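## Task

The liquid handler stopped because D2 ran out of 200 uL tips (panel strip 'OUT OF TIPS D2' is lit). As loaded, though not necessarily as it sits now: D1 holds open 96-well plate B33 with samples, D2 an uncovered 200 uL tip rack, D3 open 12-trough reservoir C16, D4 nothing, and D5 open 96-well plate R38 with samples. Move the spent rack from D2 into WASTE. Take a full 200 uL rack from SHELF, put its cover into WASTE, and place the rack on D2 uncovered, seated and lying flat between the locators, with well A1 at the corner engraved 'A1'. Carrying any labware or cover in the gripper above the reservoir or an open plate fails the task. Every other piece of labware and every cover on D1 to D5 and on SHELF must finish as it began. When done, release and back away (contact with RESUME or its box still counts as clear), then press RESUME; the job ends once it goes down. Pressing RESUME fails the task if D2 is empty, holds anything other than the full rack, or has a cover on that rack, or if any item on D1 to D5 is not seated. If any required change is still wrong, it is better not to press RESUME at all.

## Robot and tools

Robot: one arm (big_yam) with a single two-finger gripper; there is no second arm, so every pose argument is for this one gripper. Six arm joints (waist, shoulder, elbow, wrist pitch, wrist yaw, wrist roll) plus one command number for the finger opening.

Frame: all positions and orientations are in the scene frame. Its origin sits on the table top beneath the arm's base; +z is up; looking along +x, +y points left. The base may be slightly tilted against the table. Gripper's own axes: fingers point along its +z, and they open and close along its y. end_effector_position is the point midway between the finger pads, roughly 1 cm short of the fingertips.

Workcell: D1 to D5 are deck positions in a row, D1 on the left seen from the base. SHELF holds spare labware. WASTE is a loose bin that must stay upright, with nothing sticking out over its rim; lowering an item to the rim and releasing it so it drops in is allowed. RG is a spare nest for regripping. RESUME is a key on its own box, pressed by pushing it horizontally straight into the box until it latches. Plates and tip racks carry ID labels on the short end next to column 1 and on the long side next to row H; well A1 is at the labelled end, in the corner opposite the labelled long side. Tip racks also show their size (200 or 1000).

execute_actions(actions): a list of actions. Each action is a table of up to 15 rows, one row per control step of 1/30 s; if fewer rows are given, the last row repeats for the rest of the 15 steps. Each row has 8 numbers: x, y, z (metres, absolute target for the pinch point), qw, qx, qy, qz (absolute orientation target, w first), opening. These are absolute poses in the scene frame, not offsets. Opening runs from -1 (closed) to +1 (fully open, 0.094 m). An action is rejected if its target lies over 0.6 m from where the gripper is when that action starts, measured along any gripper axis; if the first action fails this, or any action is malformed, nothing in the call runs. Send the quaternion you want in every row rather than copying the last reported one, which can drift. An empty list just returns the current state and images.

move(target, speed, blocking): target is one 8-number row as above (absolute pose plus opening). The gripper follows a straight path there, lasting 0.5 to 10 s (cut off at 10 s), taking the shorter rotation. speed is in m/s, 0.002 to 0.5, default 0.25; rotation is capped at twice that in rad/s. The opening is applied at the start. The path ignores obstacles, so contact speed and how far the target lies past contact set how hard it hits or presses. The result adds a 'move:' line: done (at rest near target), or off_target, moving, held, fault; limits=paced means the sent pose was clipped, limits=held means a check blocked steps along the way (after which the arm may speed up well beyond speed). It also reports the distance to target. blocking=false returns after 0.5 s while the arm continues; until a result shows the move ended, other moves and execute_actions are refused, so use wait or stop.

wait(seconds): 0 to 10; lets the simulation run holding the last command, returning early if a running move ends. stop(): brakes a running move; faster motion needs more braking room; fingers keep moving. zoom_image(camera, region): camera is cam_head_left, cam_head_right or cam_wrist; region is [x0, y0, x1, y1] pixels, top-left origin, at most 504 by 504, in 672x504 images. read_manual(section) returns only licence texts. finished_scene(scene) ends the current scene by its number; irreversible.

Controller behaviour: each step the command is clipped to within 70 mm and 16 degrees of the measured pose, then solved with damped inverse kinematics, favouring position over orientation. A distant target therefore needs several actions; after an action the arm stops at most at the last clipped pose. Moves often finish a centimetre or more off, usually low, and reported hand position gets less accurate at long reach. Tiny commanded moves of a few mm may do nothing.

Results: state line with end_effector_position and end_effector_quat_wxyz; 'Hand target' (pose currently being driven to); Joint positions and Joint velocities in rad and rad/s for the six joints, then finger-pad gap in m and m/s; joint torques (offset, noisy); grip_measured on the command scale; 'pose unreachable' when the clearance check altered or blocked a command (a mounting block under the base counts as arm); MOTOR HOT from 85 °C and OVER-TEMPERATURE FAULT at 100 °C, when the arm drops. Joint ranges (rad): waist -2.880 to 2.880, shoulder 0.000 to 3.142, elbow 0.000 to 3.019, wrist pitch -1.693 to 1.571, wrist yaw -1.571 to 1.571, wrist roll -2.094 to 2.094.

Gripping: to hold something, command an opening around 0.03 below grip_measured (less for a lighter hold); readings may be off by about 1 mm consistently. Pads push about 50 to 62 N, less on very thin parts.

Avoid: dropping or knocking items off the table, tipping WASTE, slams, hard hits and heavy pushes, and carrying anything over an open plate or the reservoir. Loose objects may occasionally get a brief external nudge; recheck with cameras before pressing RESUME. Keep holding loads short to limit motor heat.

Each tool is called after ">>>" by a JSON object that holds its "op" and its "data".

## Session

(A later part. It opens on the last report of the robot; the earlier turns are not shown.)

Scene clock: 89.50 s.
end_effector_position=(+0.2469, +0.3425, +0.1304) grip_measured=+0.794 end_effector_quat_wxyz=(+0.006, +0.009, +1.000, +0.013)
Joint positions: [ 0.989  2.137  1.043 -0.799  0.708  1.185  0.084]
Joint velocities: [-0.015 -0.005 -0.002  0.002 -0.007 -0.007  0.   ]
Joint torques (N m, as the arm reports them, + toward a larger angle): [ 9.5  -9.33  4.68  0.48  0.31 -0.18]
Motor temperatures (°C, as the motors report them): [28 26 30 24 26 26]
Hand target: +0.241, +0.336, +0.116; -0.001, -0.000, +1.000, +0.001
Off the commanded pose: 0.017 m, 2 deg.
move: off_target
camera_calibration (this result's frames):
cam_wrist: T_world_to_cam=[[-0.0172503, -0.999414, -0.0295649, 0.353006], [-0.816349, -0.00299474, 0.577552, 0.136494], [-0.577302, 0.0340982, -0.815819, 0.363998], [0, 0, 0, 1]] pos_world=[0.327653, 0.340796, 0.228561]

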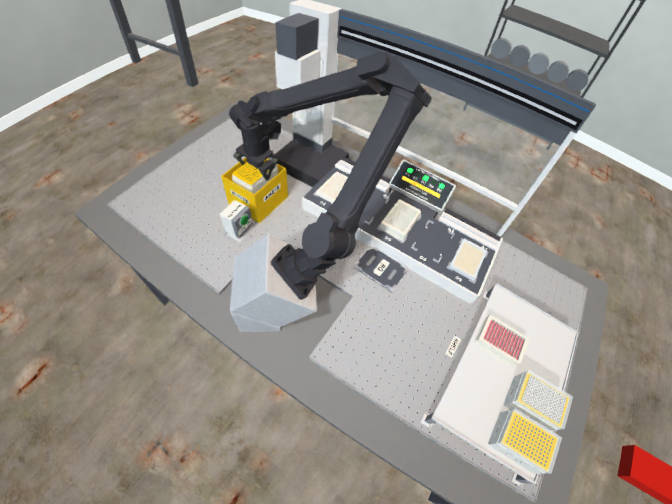

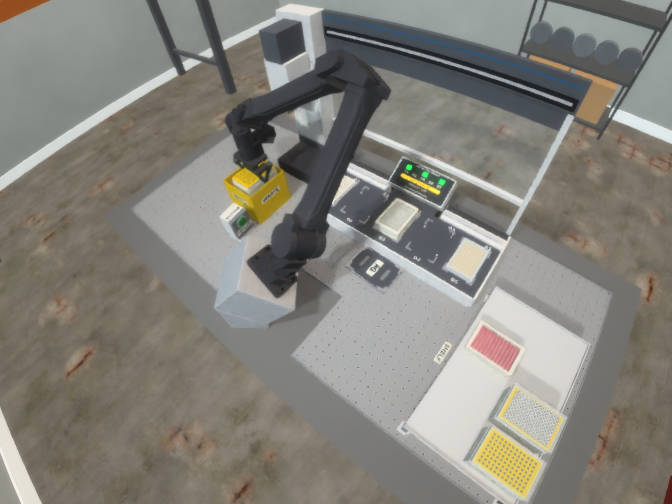

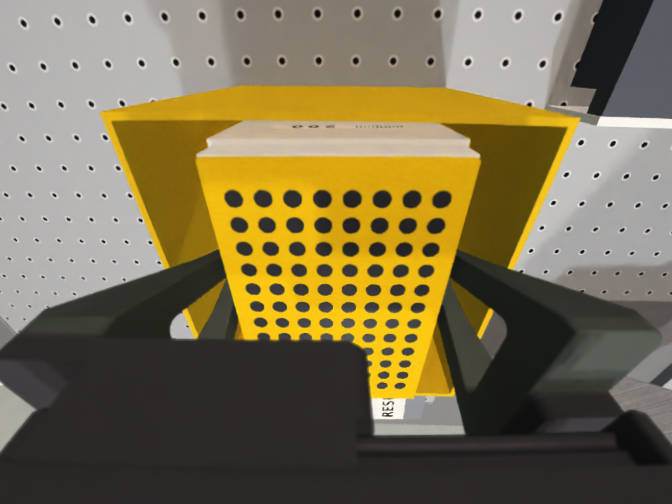

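>>> {"op": "execute_actions", "data": {"actions": [[[0.243,0.338,0.098,0,0,1,0,0.74]],[[0.243,0.338,0.098,0,0,1,0,1]]]}}

>>> {"op": "move", "data": {"target": [0.25,0.345,0.21,0,0,1,0,1]}}

>>> {"op": "move", "data": {"target": [0.3,-0.1,0.22,0,0,1,0,1], "speed": 0.35}}

>>> {"op": "move", "data": {"target": [0.07,-0.655,0.27,0,0.7071,0.7071,0,1], "speed": 0.3}}

Scene clock: 99.20 s.
end_effector_position=(+0.2481, +0.3435, +0.1128) grip_measured=+1.000 end_effector_quat_wxyz=(+0.007, +0.008, +1.000, +0.012)
Joint positions: [ 0.961  2.162  1.034 -0.745  0.719  1.149  0.094]
Joint velocities: [-0.005  0.005 -0.002  0.007 -0.051  0.007  0.   ]
Joint torques (N m, as the arm reports them, + toward a larger angle): [  9.8  -10.14   4.59   0.47   0.3   -0.14]
Motor temperatures (°C, as the motors report them): [28 26 30 24 27 26]
Hand target: +0.242, +0.337, +0.099; -0.000, +0.000, +1.000, +0.000
Off the commanded pose: 0.017 m, 2 deg.
camera_calibration (this result's frames):
cam_wrist: T_world_to_cam=[[-0.0149063, -0.999506, -0.027656, 0.352698], [-0.81706, -0.00376734, 0.576541, 0.148271], [-0.576361, 0.0311906, -0.8166, 0.351136], [0, 0, 0, 1]] pos_world=[0.328785, 0.34213, 0.211008]

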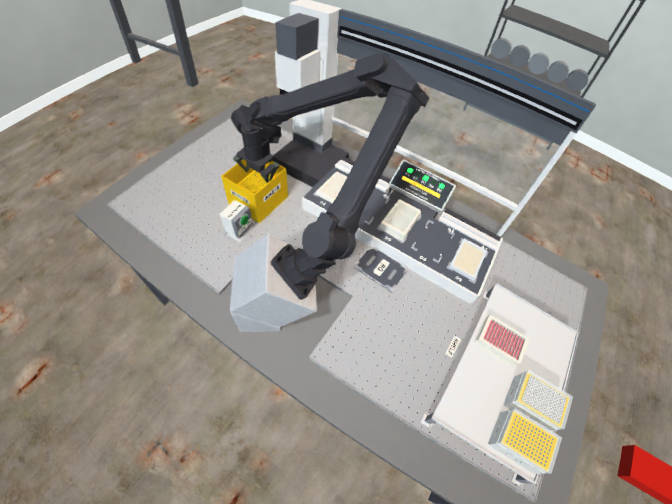

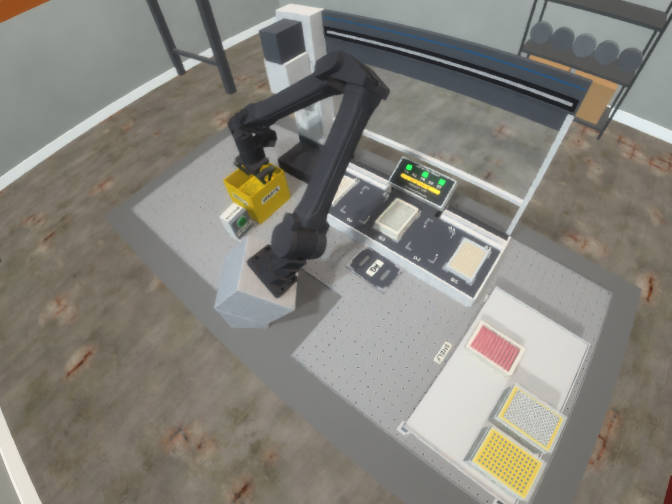

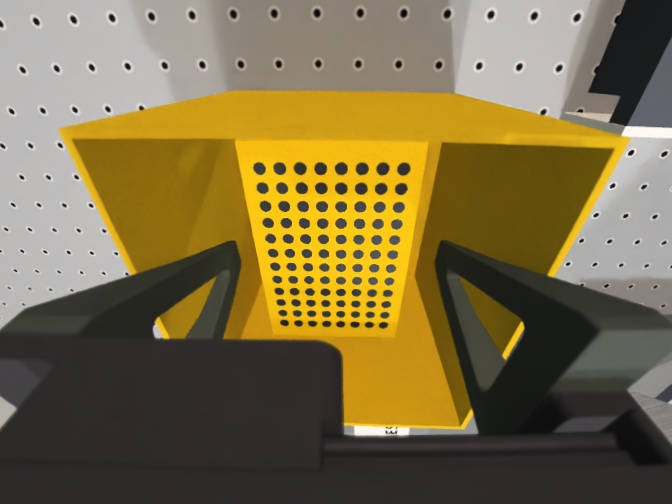

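Scene clock: 100.10 s.
end_effector_position=(+0.2443, +0.3395, +0.2070) grip_measured=+1.000 end_effector_quat_wxyz=(+0.003, -0.014, +1.000, -0.004)
Joint positions: [ 1.101  2.073  1.14  -1.091  0.67   1.302  0.094]
Joint velocities: [-0.005  0.005 -0.017 -0.022 -0.051  0.007  0.   ]
Joint torques (N m, as the arm reports them, + toward a larger angle): [ 10.08 -10.22   8.67  -0.3    0.12   0.11]
Motor temperatures (°C, as the motors report them): [28 26 30 24 27 26]
Hand target: +0.252, +0.346, +0.209; +0.001, +0.000, +1.000, -0.001
Off the commanded pose: 0.008 m, 2 deg.
move: done
camera_calibration (this result's frames):
cam_wrist: T_world_to_cam=[[0.0280016, -0.999598, 0.00433459, 0.334229], [-0.81211, -0.0202208, 0.583154, 0.0938098], [-0.582832, -0.0198494, -0.81235, 0.444039], [0, 0, 0, 1]] pos_world=[0.325625, 0.344806, 0.304561]

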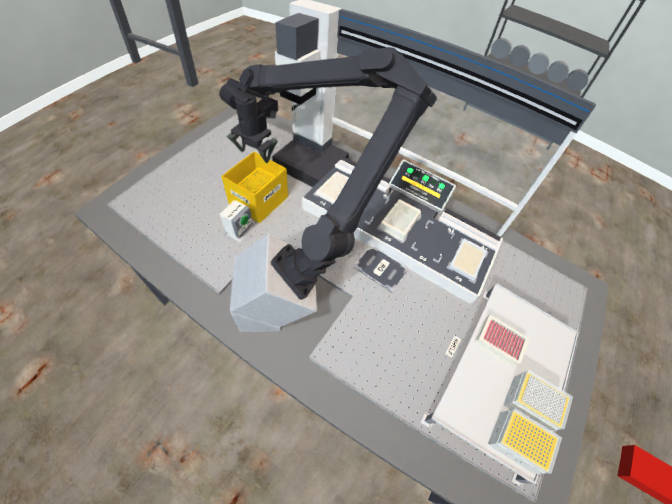

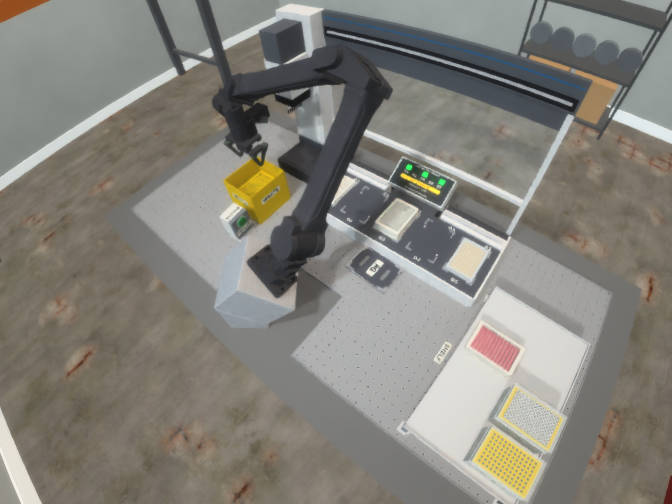

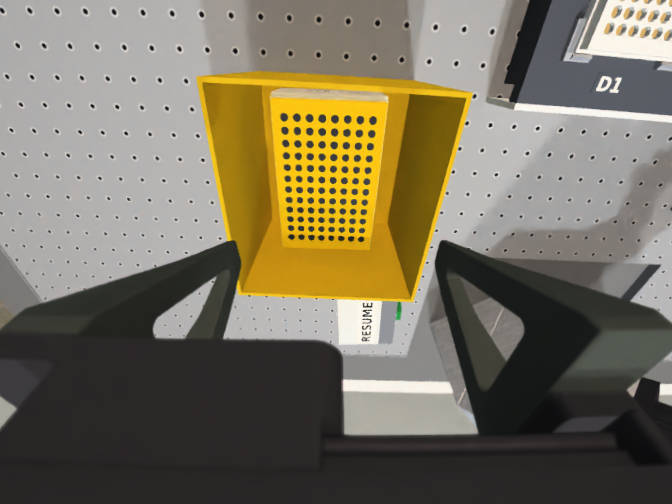

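Scene clock: 102.20 s.
end_effector_position=(+0.2942, -0.0928, +0.2244) grip_measured=+1.000 end_effector_quat_wxyz=(-0.003, -0.002, +1.000, +0.006)
Joint positions: [ 0.411  0.722  0.652 -1.321  0.749  0.405  0.094]
Joint velocities: [ 0.015 -0.015 -0.027  0.002 -0.037 -0.037  0.   ]
Joint torques (N m, as the arm reports them, + toward a larger angle): [ 0.73 -0.24  7.3   0.38 -0.04 -0.17]
Motor temperatures (°C, as the motors report them): [28 26 30 24 27 26]
Hand target: +0.299, -0.094, +0.225; -0.001, -0.001, +1.000, +0.007
Off the commanded pose: 0.010 m, 1 deg.
move: done
camera_calibration (this result's frames):
cam_wrist: T_world_to_cam=[[0.00292614, -0.999877, -0.0153833, -0.0876177], [-0.805545, -0.011472, 0.592424, 0.112198], [-0.592528, 0.0106584, -0.80548, 0.482807], [0, 0, 0, 1]] pos_world=[0.376713, -0.0914657, 0.321075]

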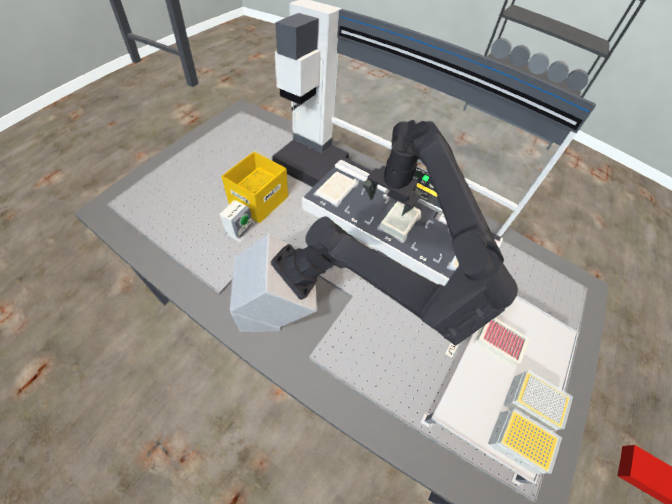

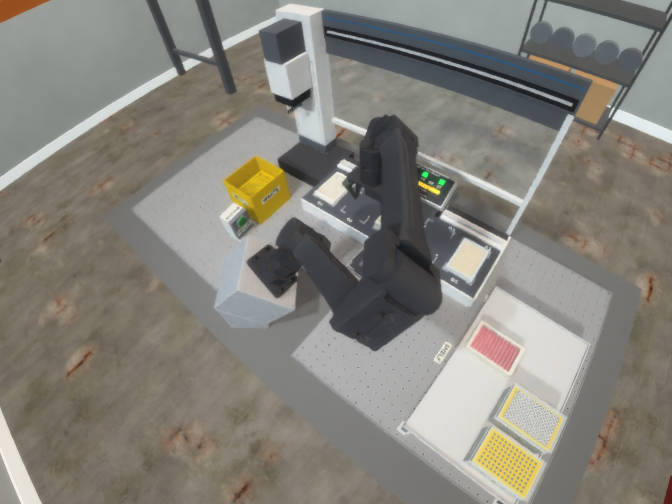

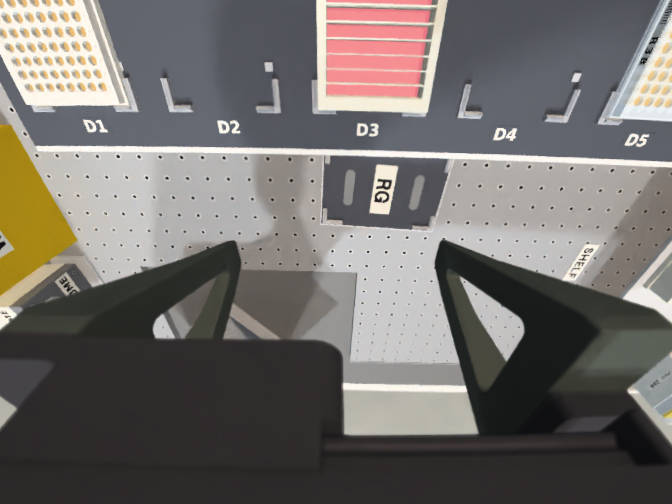

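Scene clock: 105.40 s.
end_effector_position=(+0.0632, -0.6410, +0.2646) grip_measured=+1.000 end_effector_quat_wxyz=(+0.003, +0.712, +0.702, +0.020)
Joint positions: [-2.01   1.375  1.677 -1.446 -0.676 -0.22   0.094]
Joint velocities: [-0.015 -0.015 -0.017 -0.007 -0.037  0.022  0.   ]
Joint torques (N m, as the arm reports them, + toward a larger angle): [ -7.13 -14.09  10.91  -0.35  -0.04   0.1 ]
Motor temperatures (°C, as the motors report them): [28 26 30 24 27 26]
Hand target: +0.063, -0.655, +0.272; +0.008, +0.715, +0.699, +0.012
Off the commanded pose: 0.017 m, 3 deg.
move: off_target
camera_calibration (this result's frames):
cam_wrist: T_world_to_cam=[[-0.999212, 0.0158902, -0.0363647, 0.0854811], [-0.00945645, 0.794603, 0.607056, 0.358585], [0.0385417, 0.606922, -0.793827, 0.723345], [0, 0, 0, 1]] pos_world=[0.0609257, -0.725304, 0.359638]

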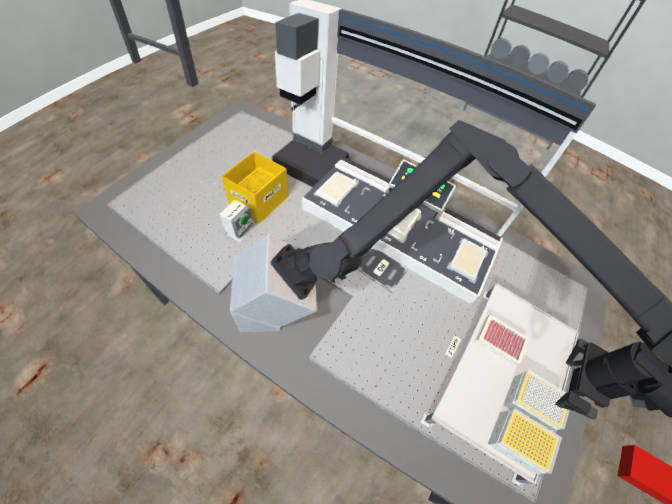

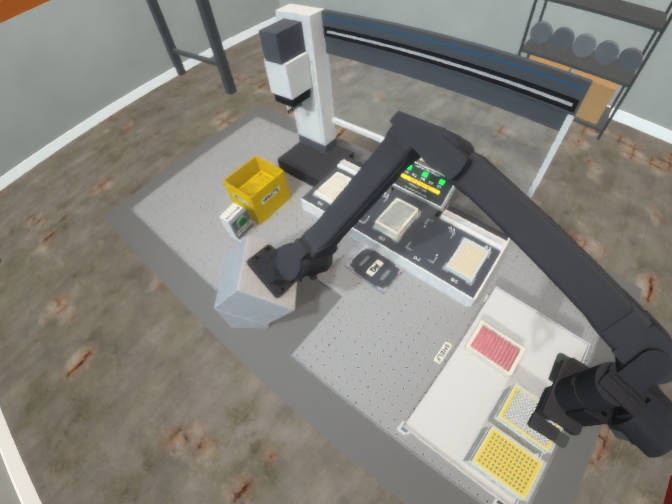

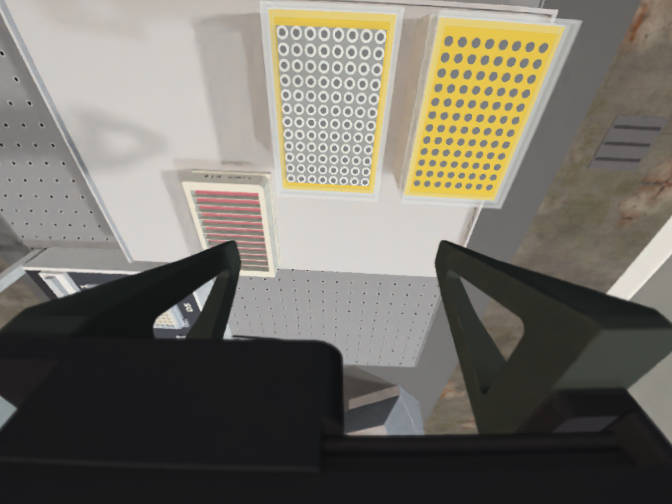

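>>> {"op": "move", "data": {"target": [0.075,-0.688,0.185,0,0.7071,0.7071,0,1], "speed": 0.15}}

Scene clock: 111.67 s.
end_effector_position=(+0.0680, -0.6739, +0.1869) grip_measured=+1.000 end_effector_quat_wxyz=(-0.008, +0.709, +0.705, +0.004)
Joint positions: [-1.878  1.47   1.677 -1.249 -0.579 -0.073  0.094]
Joint velocities: [ 0.005 -0.024  0.007  0.022 -0.022 -0.007  0.   ]
Joint torques (N m, as the arm reports them, + toward a larger angle): [ -6.34 -16.96   9.9    0.38   0.15   0.14]
Motor temperatures (°C, as the motors report them): [28 26 31 24 27 26]
Hand target: +0.074, -0.687, +0.185; -0.001, +0.706, +0.708, +0.000
Off the commanded pose: 0.016 m, 1 deg.
move: off_target
camera_calibration (this result's frames):
cam_wrist: T_world_to_cam=[[-0.999977, 0.00668739, 0.00149556, 0.0748312], [0.00624325, 0.799129, 0.601127, 0.434973], [0.00282483, 0.601122, -0.799152, 0.68102], [0, 0, 0, 1]] pos_world=[0.07019, -0.757476, 0.282653]

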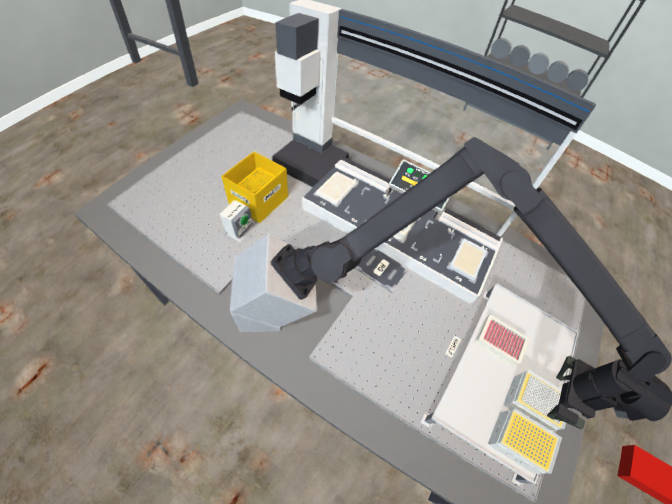

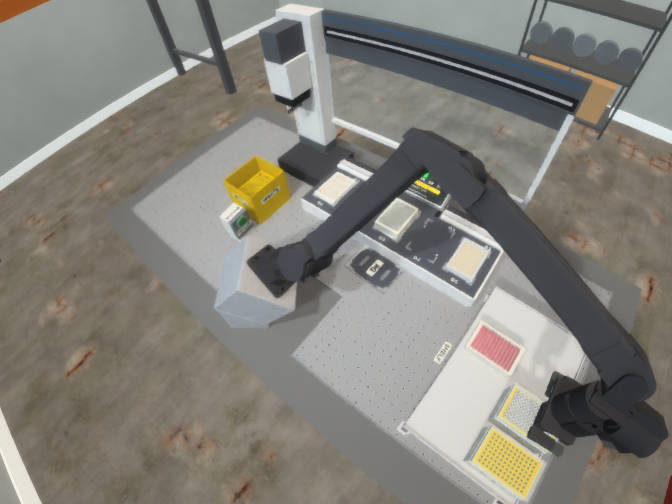

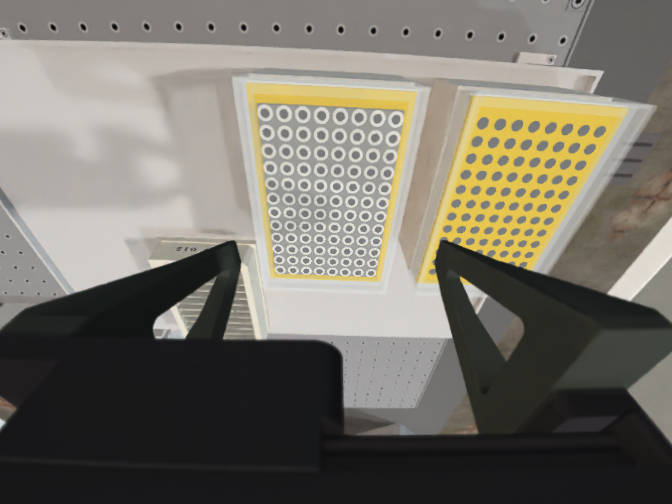

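>>> {"op": "move", "data": {"target": [0.082,-0.69,0.16,0,0.7236,0.6902,0,1], "speed": 0.06}}

Scene clock: 117.97 s.
end_effector_position=(+0.0830, -0.6840, +0.1769) grip_measured=+1.000 end_effector_quat_wxyz=(+0.003, +0.720, +0.694, -0.007)
Joint positions: [-1.838  1.47   1.677 -1.192 -0.558  0.015  0.094]
Joint velocities: [-0.005 -0.024  0.007 -0.002 -0.022  0.007  0.   ]
Joint torques (N m, as the arm reports them, + toward a larger angle): [ -5.8  -15.87   8.68   0.49   0.2    0.12]
Motor temperatures (°C, as the motors report them): [28 26 32 24 27 26]
Hand target: +0.082, -0.689, +0.160; -0.001, +0.723, +0.690, +0.000
Off the commanded pose: 0.018 m, 1 deg.
move: off_target
camera_calibration (this result's frames):
cam_wrist: T_world_to_cam=[[-0.999366, 0.0355258, 0.00239498, 0.109392], [0.0304038, 0.816405, 0.576678, 0.463178], [0.0185317, 0.576386, -0.816968, 0.664003], [0, 0, 0, 1]] pos_world=[0.0829353, -0.764749, 0.275102]

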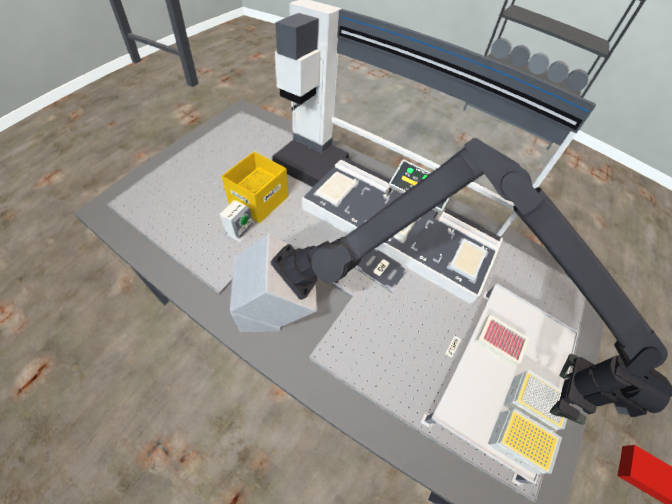

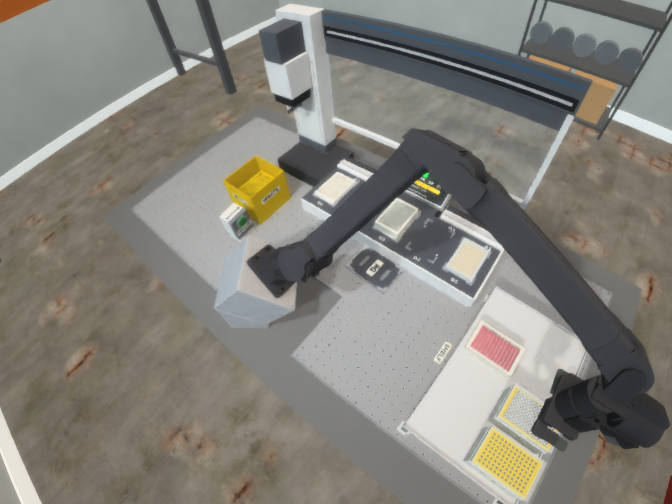

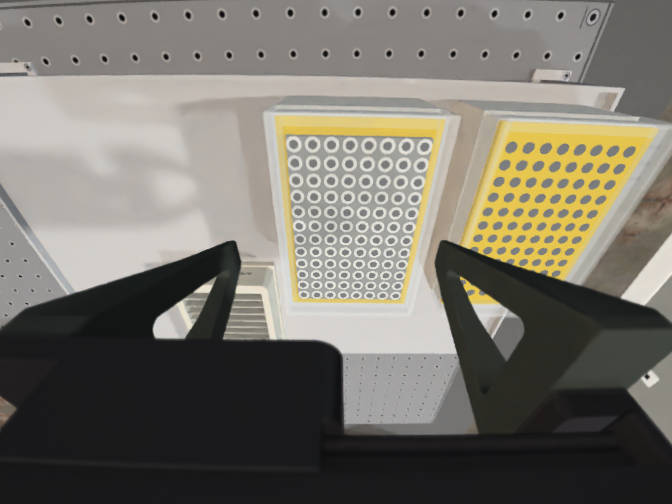

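Need x≈0.075.

>>> {"op": "move", "data": {"target": [0.073,-0.686,0.15,0,0.7236,0.6902,0,1], "speed": 0.05}}

Scene clock: 122.33 s.
end_effector_position=(+0.0827, -0.6909, +0.1769) grip_measured=+1.000 end_effector_quat_wxyz=(+0.012, +0.715, +0.699, -0.016)
Joint positions: [-1.838  1.47   1.677 -1.161 -0.557  0.019  0.094]
Joint velocities: [ 0.005  0.005  0.012 -0.012 -0.007  0.022  0.   ]
Joint torques (N m, as the arm reports them, + toward a larger angle): [ -6.24 -15.74   6.58   0.54   0.07   0.07]
Motor temperatures (°C, as the motors report them): [28 26 31 24 27 26]
Hand target: +0.073, -0.685, +0.151; -0.001, +0.724, +0.690, -0.000
Off the commanded pose: 0.029 m, 3 deg.
move: off_target
camera_calibration (this result's frames):
cam_wrist: T_world_to_cam=[[-0.999725, 0.0232937, 0.00266538, 0.10089], [0.0208543, 0.83151, 0.555118, 0.483827], [0.0107145, 0.555021, -0.831767, 0.656451], [0, 0, 0, 1]] pos_world=[0.0837393, -0.769002, 0.277164]

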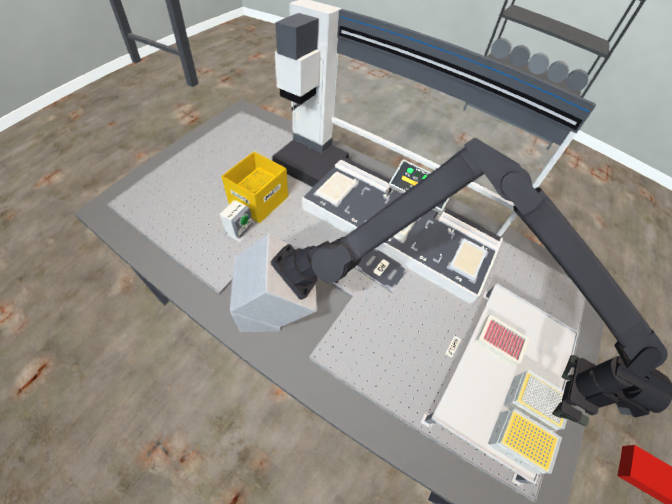

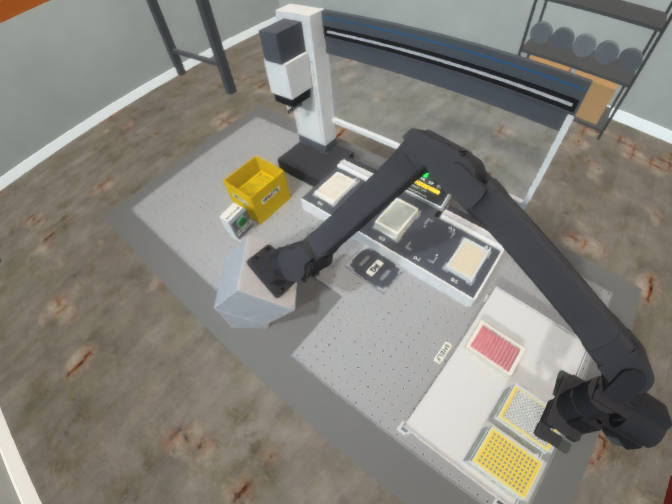

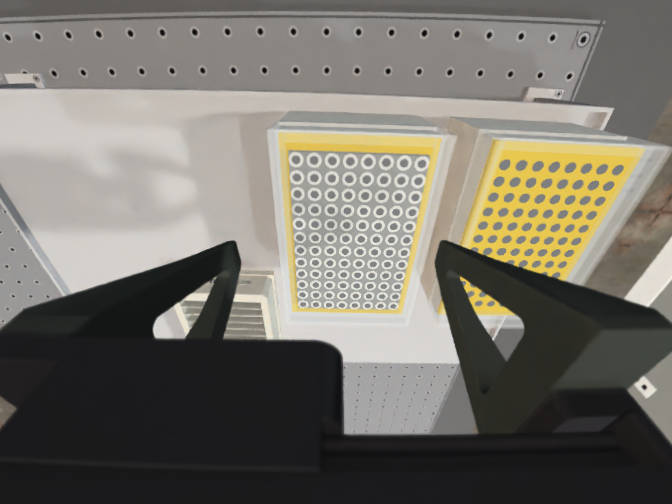

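>>> {"op": "execute_actions", "data": {"actions": [[[0.067,-0.683,0.147,0,0.7236,0.6902,0,1]]]}}

Scene clock: 124.83 s.
end_effector_position=(+0.0795, -0.6886, +0.1712) grip_measured=+1.000 end_effector_quat_wxyz=(+0.011, +0.716, +0.698, -0.015)
Joint positions: [-1.838  1.473  1.664 -1.148 -0.559  0.019  0.094]
Joint velocities: [-0.005  0.015  0.007 -0.012 -0.022  0.037  0.   ]
Joint torques (N m, as the arm reports them, + toward a larger angle): [ -6.92 -16.39   6.27   0.51  -0.07  -0.01]
Motor temperatures (°C, as the motors report them): [28 27 31 24 26 26]
Hand target: +0.067, -0.682, +0.148; -0.000, +0.724, +0.690, -0.000
Off the commanded pose: 0.028 m, 2 deg.
camera_calibration (this result's frames):
cam_wrist: T_world_to_cam=[[-0.99968, 0.0252668, 0.00112409, 0.0992099], [0.0215972, 0.829679, 0.557823, 0.483328], [0.0131618, 0.557669, -0.829959, 0.651784], [0, 0, 0, 1]] pos_world=[0.0801609, -0.766994, 0.271231]

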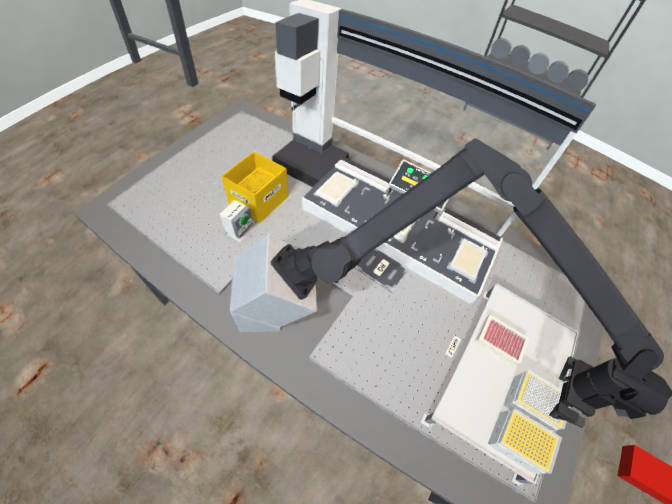

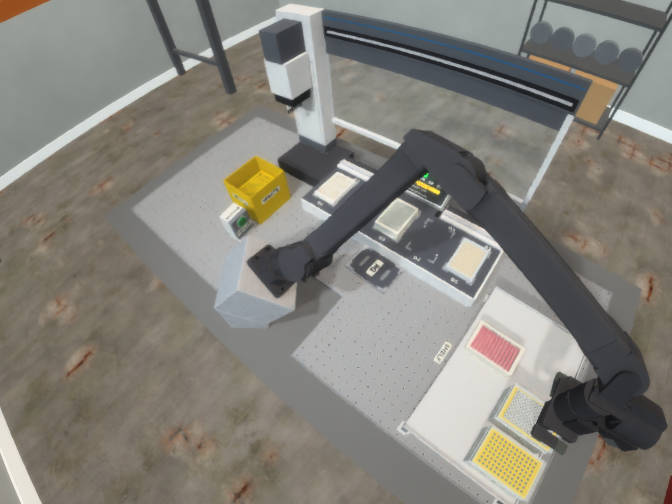

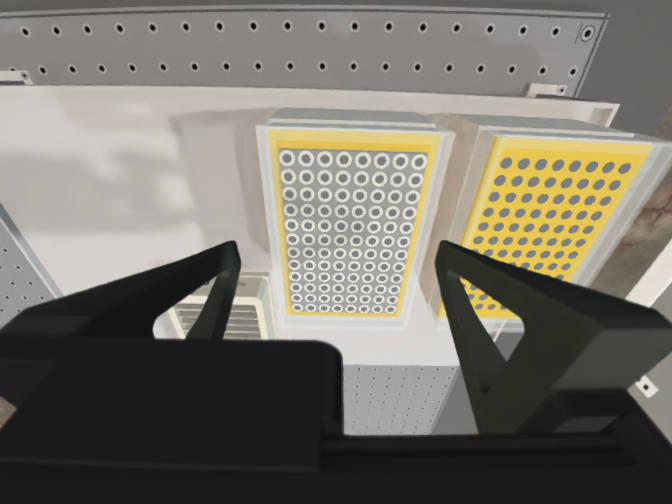

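>>> {"op": "execute_actions", "data": {"actions": [[[0.066,-0.679,0.138,0,0.73,0.6835,0,1]]]}}

Scene clock: 128.83 s.
end_effector_position=(+0.0735, -0.6846, +0.1615) grip_measured=+1.000 end_effector_quat_wxyz=(+0.011, +0.721, +0.692, -0.014)
Joint positions: [-1.838  1.477  1.637 -1.12  -0.559  0.034  0.094]
Joint velocities: [ 0.005 -0.005 -0.002 -0.007  0.037 -0.022  0.   ]
Joint torques (N m, as the arm reports them, + toward a larger angle): [ -6.17 -16.48   6.36   0.55   0.19   0.1 ]
Motor temperatures (°C, as the motors report them): [28 27 31 24 26 26]
Hand target: +0.066, -0.678, +0.139; -0.001, +0.730, +0.683, -0.000
Off the commanded pose: 0.025 m, 2 deg.
camera_calibration (this result's frames):
cam_wrist: T_world_to_cam=[[-0.999153, 0.0411433, 0.000595675, 0.104038], [0.0344445, 0.828379, 0.559108, 0.483516], [0.0225101, 0.558655, -0.829095, 0.641466], [0, 0, 0, 1]] pos_world=[0.0728561, -0.763173, 0.261436]

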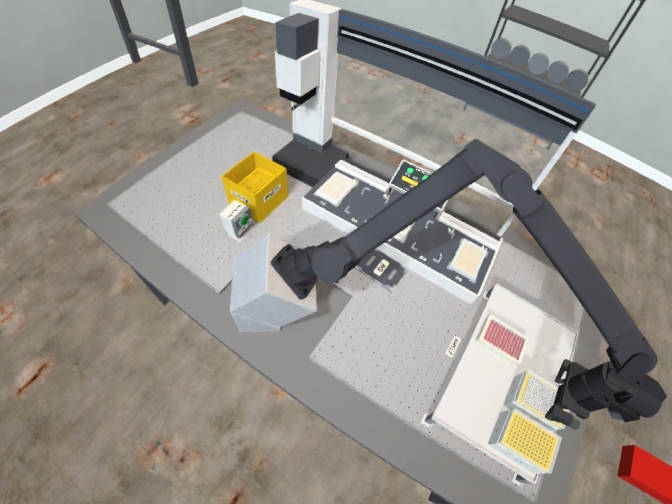

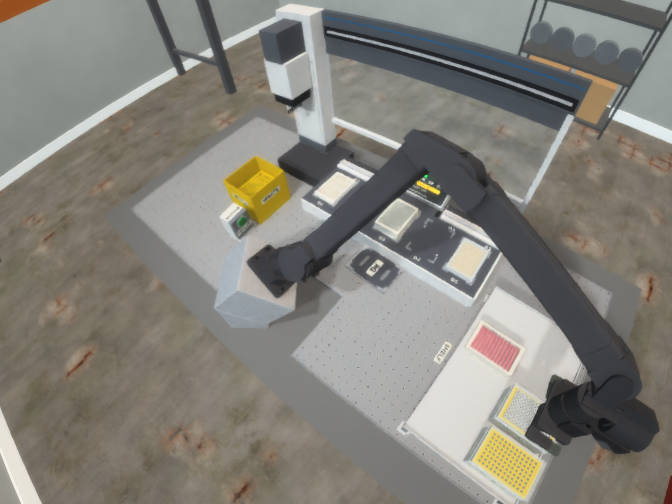

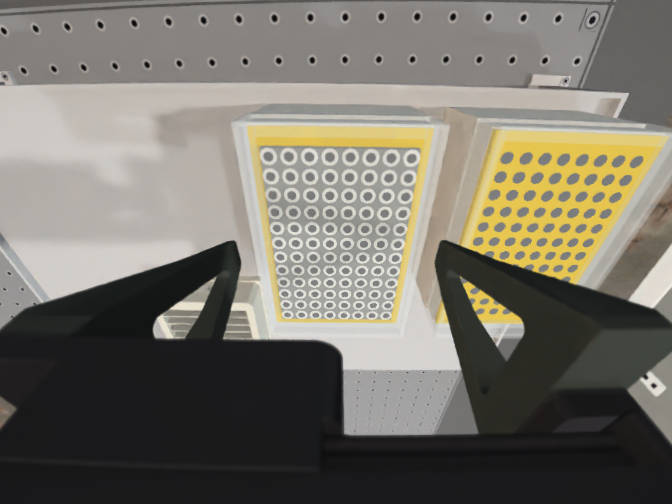

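Centred. Descend.

>>> {"op": "execute_actions", "data": {"actions": [[[0.067,-0.679,0.135,0,0.73,0.6835,0,1],[0.068,-0.679,0.133,0,0.73,0.6835,0,1],[0.068,-0.679,0.13,0,0.73,0.6835,0,1],[0.068,-0.678,0.127,0,0.73,0.6835,0,1],[0.068,-0.678,0.124,0,0.73,0.6835,0,1],[0.068,-0.678,0.121,0,0.73,0.6835,0,1]]]}}

Scene clock: 135.87 s.
end_effector_position=(+0.0736, -0.6853, +0.1482) grip_measured=+1.000 end_effector_quat_wxyz=(+0.012, +0.722, +0.692, -0.017)
Joint positions: [-1.822  1.486  1.62  -1.079 -0.547  0.053  0.094]
Joint velocities: [-0.015  0.005 -0.002  0.007 -0.007 -0.022  0.   ]
Joint torques (N m, as the arm reports them, + toward a larger angle): [ -6.19 -16.24   6.18   0.63   0.2    0.12]
Motor temperatures (°C, as the motors report them): [28 27 31 24 26 26]
Hand target: +0.068, -0.676, +0.122; -0.001, +0.730, +0.684, -0.000
Off the commanded pose: 0.029 m, 3 deg.
camera_calibration (this result's frames):
cam_wrist: T_world_to_cam=[[-0.999122, 0.0417604, 0.00323119, 0.104218], [0.0365506, 0.831598, 0.554175, 0.494333], [0.0204555, 0.553806, -0.832394, 0.628068], [0, 0, 0, 1]] pos_world=[0.0732105, -0.763266, 0.248517]

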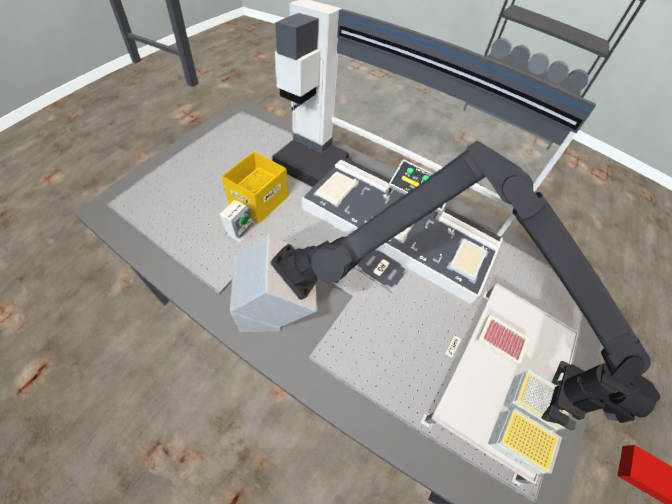

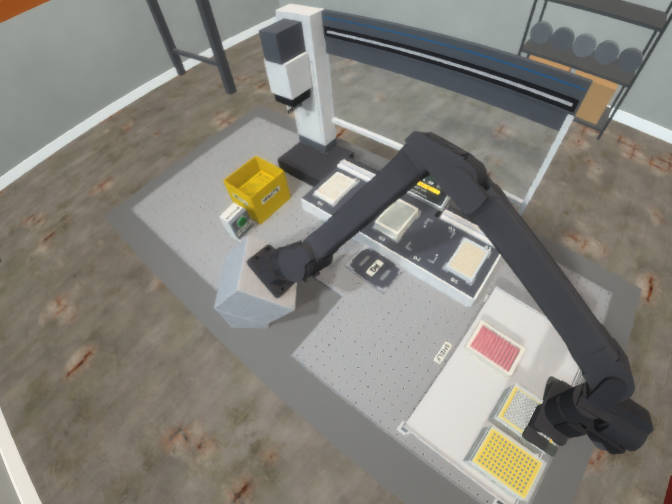

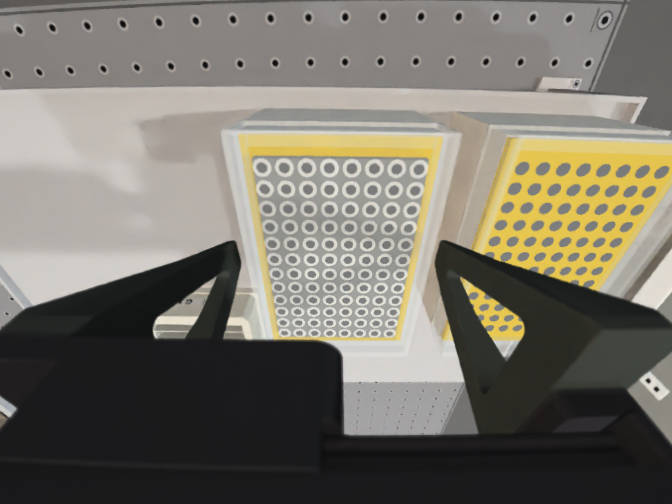

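>>> {"op": "execute_actions", "data": {"actions": [[[0.068,-0.678,0.118,0,0.73,0.6835,0,0.96],[0.068,-0.678,0.115,0,0.73,0.6835,0,0.96],[0.068,-0.678,0.112,0,0.73,0.6835,0,0.96],[0.068,-0.677,0.109,0,0.73,0.6835,0,0.96],[0.068,-0.677,0.106,0,0.73,0.6835,0,0.96],[0.068,-0.677,0.103,0,0.73,0.6835,0,0.96],[0.068,-0.677,0.1,0,0.73,0.6835,0,0.96],[0.068,-0.677,0.097,0,0.73,0.6835,0,0.96],[0.068,-0.676,0.094,0,0.73,0.6835,0,0.96],[0.068,-0.676,0.091,0,0.73,0.6835,0,0.96],[0.068,-0.676,0.088,0,0.73,0.6835,0,0.96],[0.068,-0.676,0.085,0,0.73,0.6835,0,0.96]],[[0.068,-0.676,0.085,0,0.73,0.6835,0,0.96]]]}}

Scene clock: 142.07 s.
end_effector_position=(+0.0713, -0.6835, +0.1084) grip_measured=+0.962 end_effector_quat_wxyz=(+0.010, +0.723, +0.690, -0.014)
Joint positions: [-1.784  1.526  1.586 -0.993 -0.526  0.09   0.092]
Joint velocities: [-0.015  0.015  0.002 -0.012 -0.022 -0.007 -0.001]
Joint torques (N m, as the arm reports them, + toward a larger angle): [ -6.16 -17.27   6.16   0.51   0.19   0.12]
Motor temperatures (°C, as the motors report them): [28 27 31 24 26 26]
Hand target: +0.068, -0.675, +0.086; -0.001, +0.730, +0.683, -0.000
Off the commanded pose: 0.025 m, 2 deg.
camera_calibration (this result's frames):
cam_wrist: T_world_to_cam=[[-0.99889, 0.0470724, 0.00179012, 0.105815], [0.0400141, 0.827832, 0.559547, 0.511594], [0.0248573, 0.558998, -0.828797, 0.596869], [0, 0, 0, 1]] pos_world=[0.0703897, -0.762143, 0.208232]

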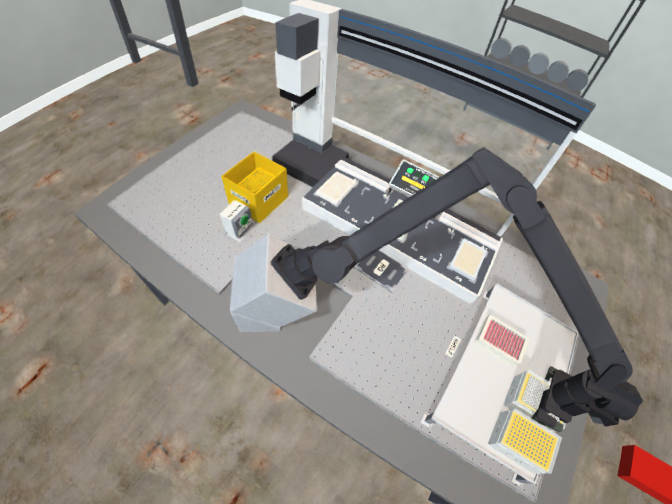

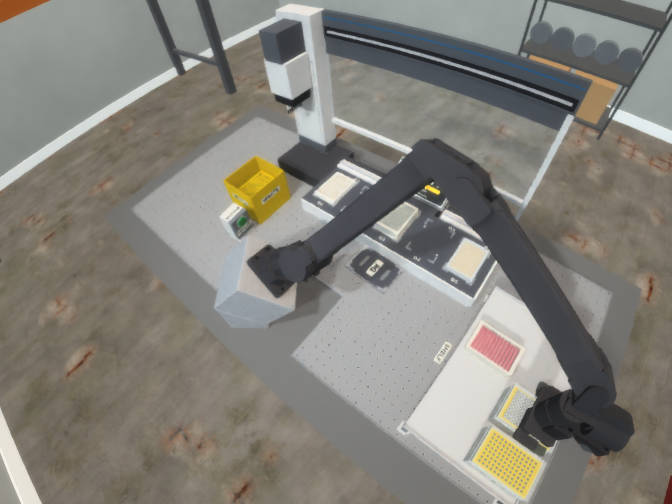

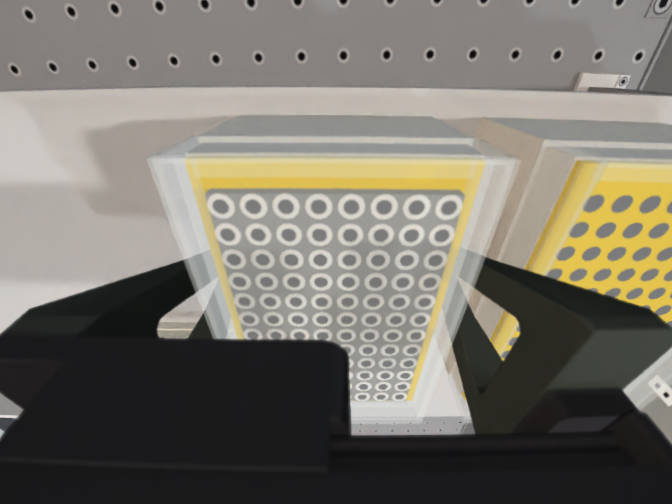

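>>> {"op": "execute_actions", "data": {"actions": [[[0.068,-0.676,0.085,0,0.73,0.6835,0,0.73]],[[0.074,-0.68,0.1,0,0.725,0.689,0,0.73]],[[0.082,-0.688,0.118,0,0.7236,0.6902,0,0.73]],[[0.085,-0.69,0.135,0,0.7236,0.6902,0,0.73]]]}}

Scene clock: 149.07 s.
end_effector_position=(+0.0779, -0.6699, +0.1174) grip_measured=+0.817 end_effector_quat_wxyz=(-0.015, +0.734, +0.679, +0.014)
Joint positions: [-1.784  1.526  1.617 -1.112 -0.535  0.078  0.085]
Joint velocities: [-0.005 -0.024  0.007 -0.017 -0.051 -0.051 -0.001]
Joint torques (N m, as the arm reports them, + toward a larger angle): [ -7.72 -20.38  10.86  -0.35  -0.05  -0.17]
Motor temperatures (°C, as the motors report them): [28 27 31 24 26 26]
Hand target: +0.085, -0.689, +0.135; +0.000, +0.724, +0.690, -0.000
Off the commanded pose: 0.028 m, 3 deg.
camera_calibration (this result's frames):
cam_wrist: T_world_to_cam=[[-0.996884, 0.0788754, -0.00052745, 0.133087], [0.0615203, 0.781689, 0.620627, 0.455288], [0.0493645, 0.618661, -0.784106, 0.629372], [0, 0, 0, 1]] pos_world=[0.0735945, -0.755758, 0.211]

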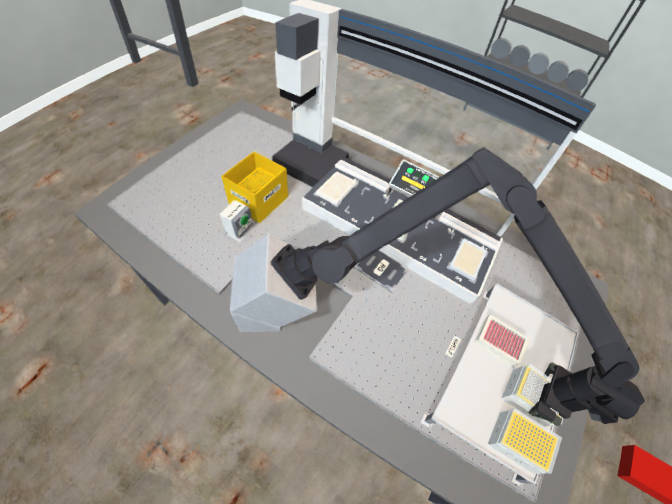

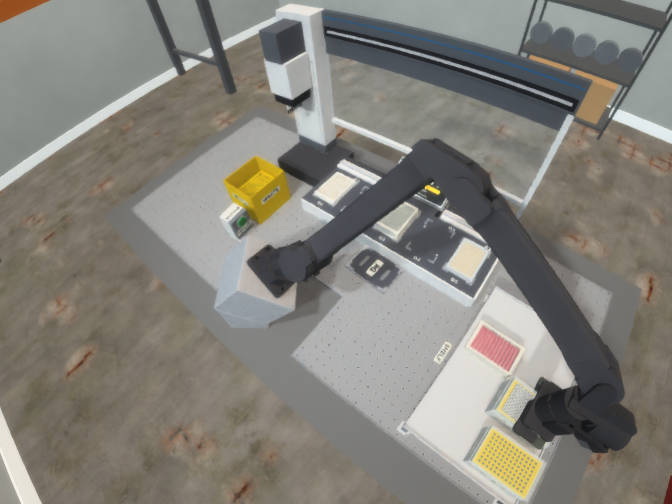

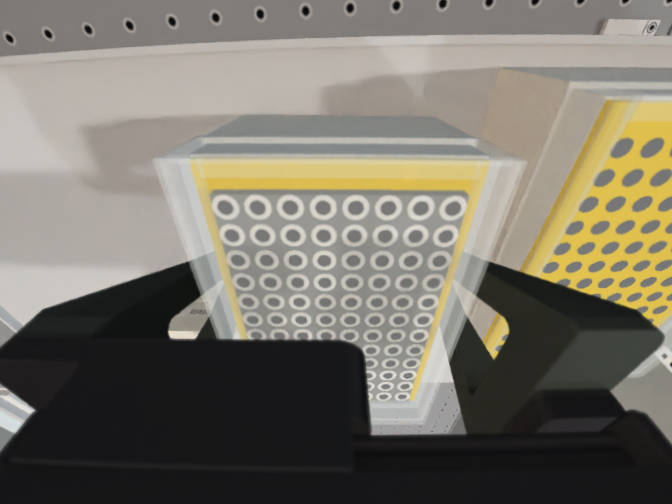

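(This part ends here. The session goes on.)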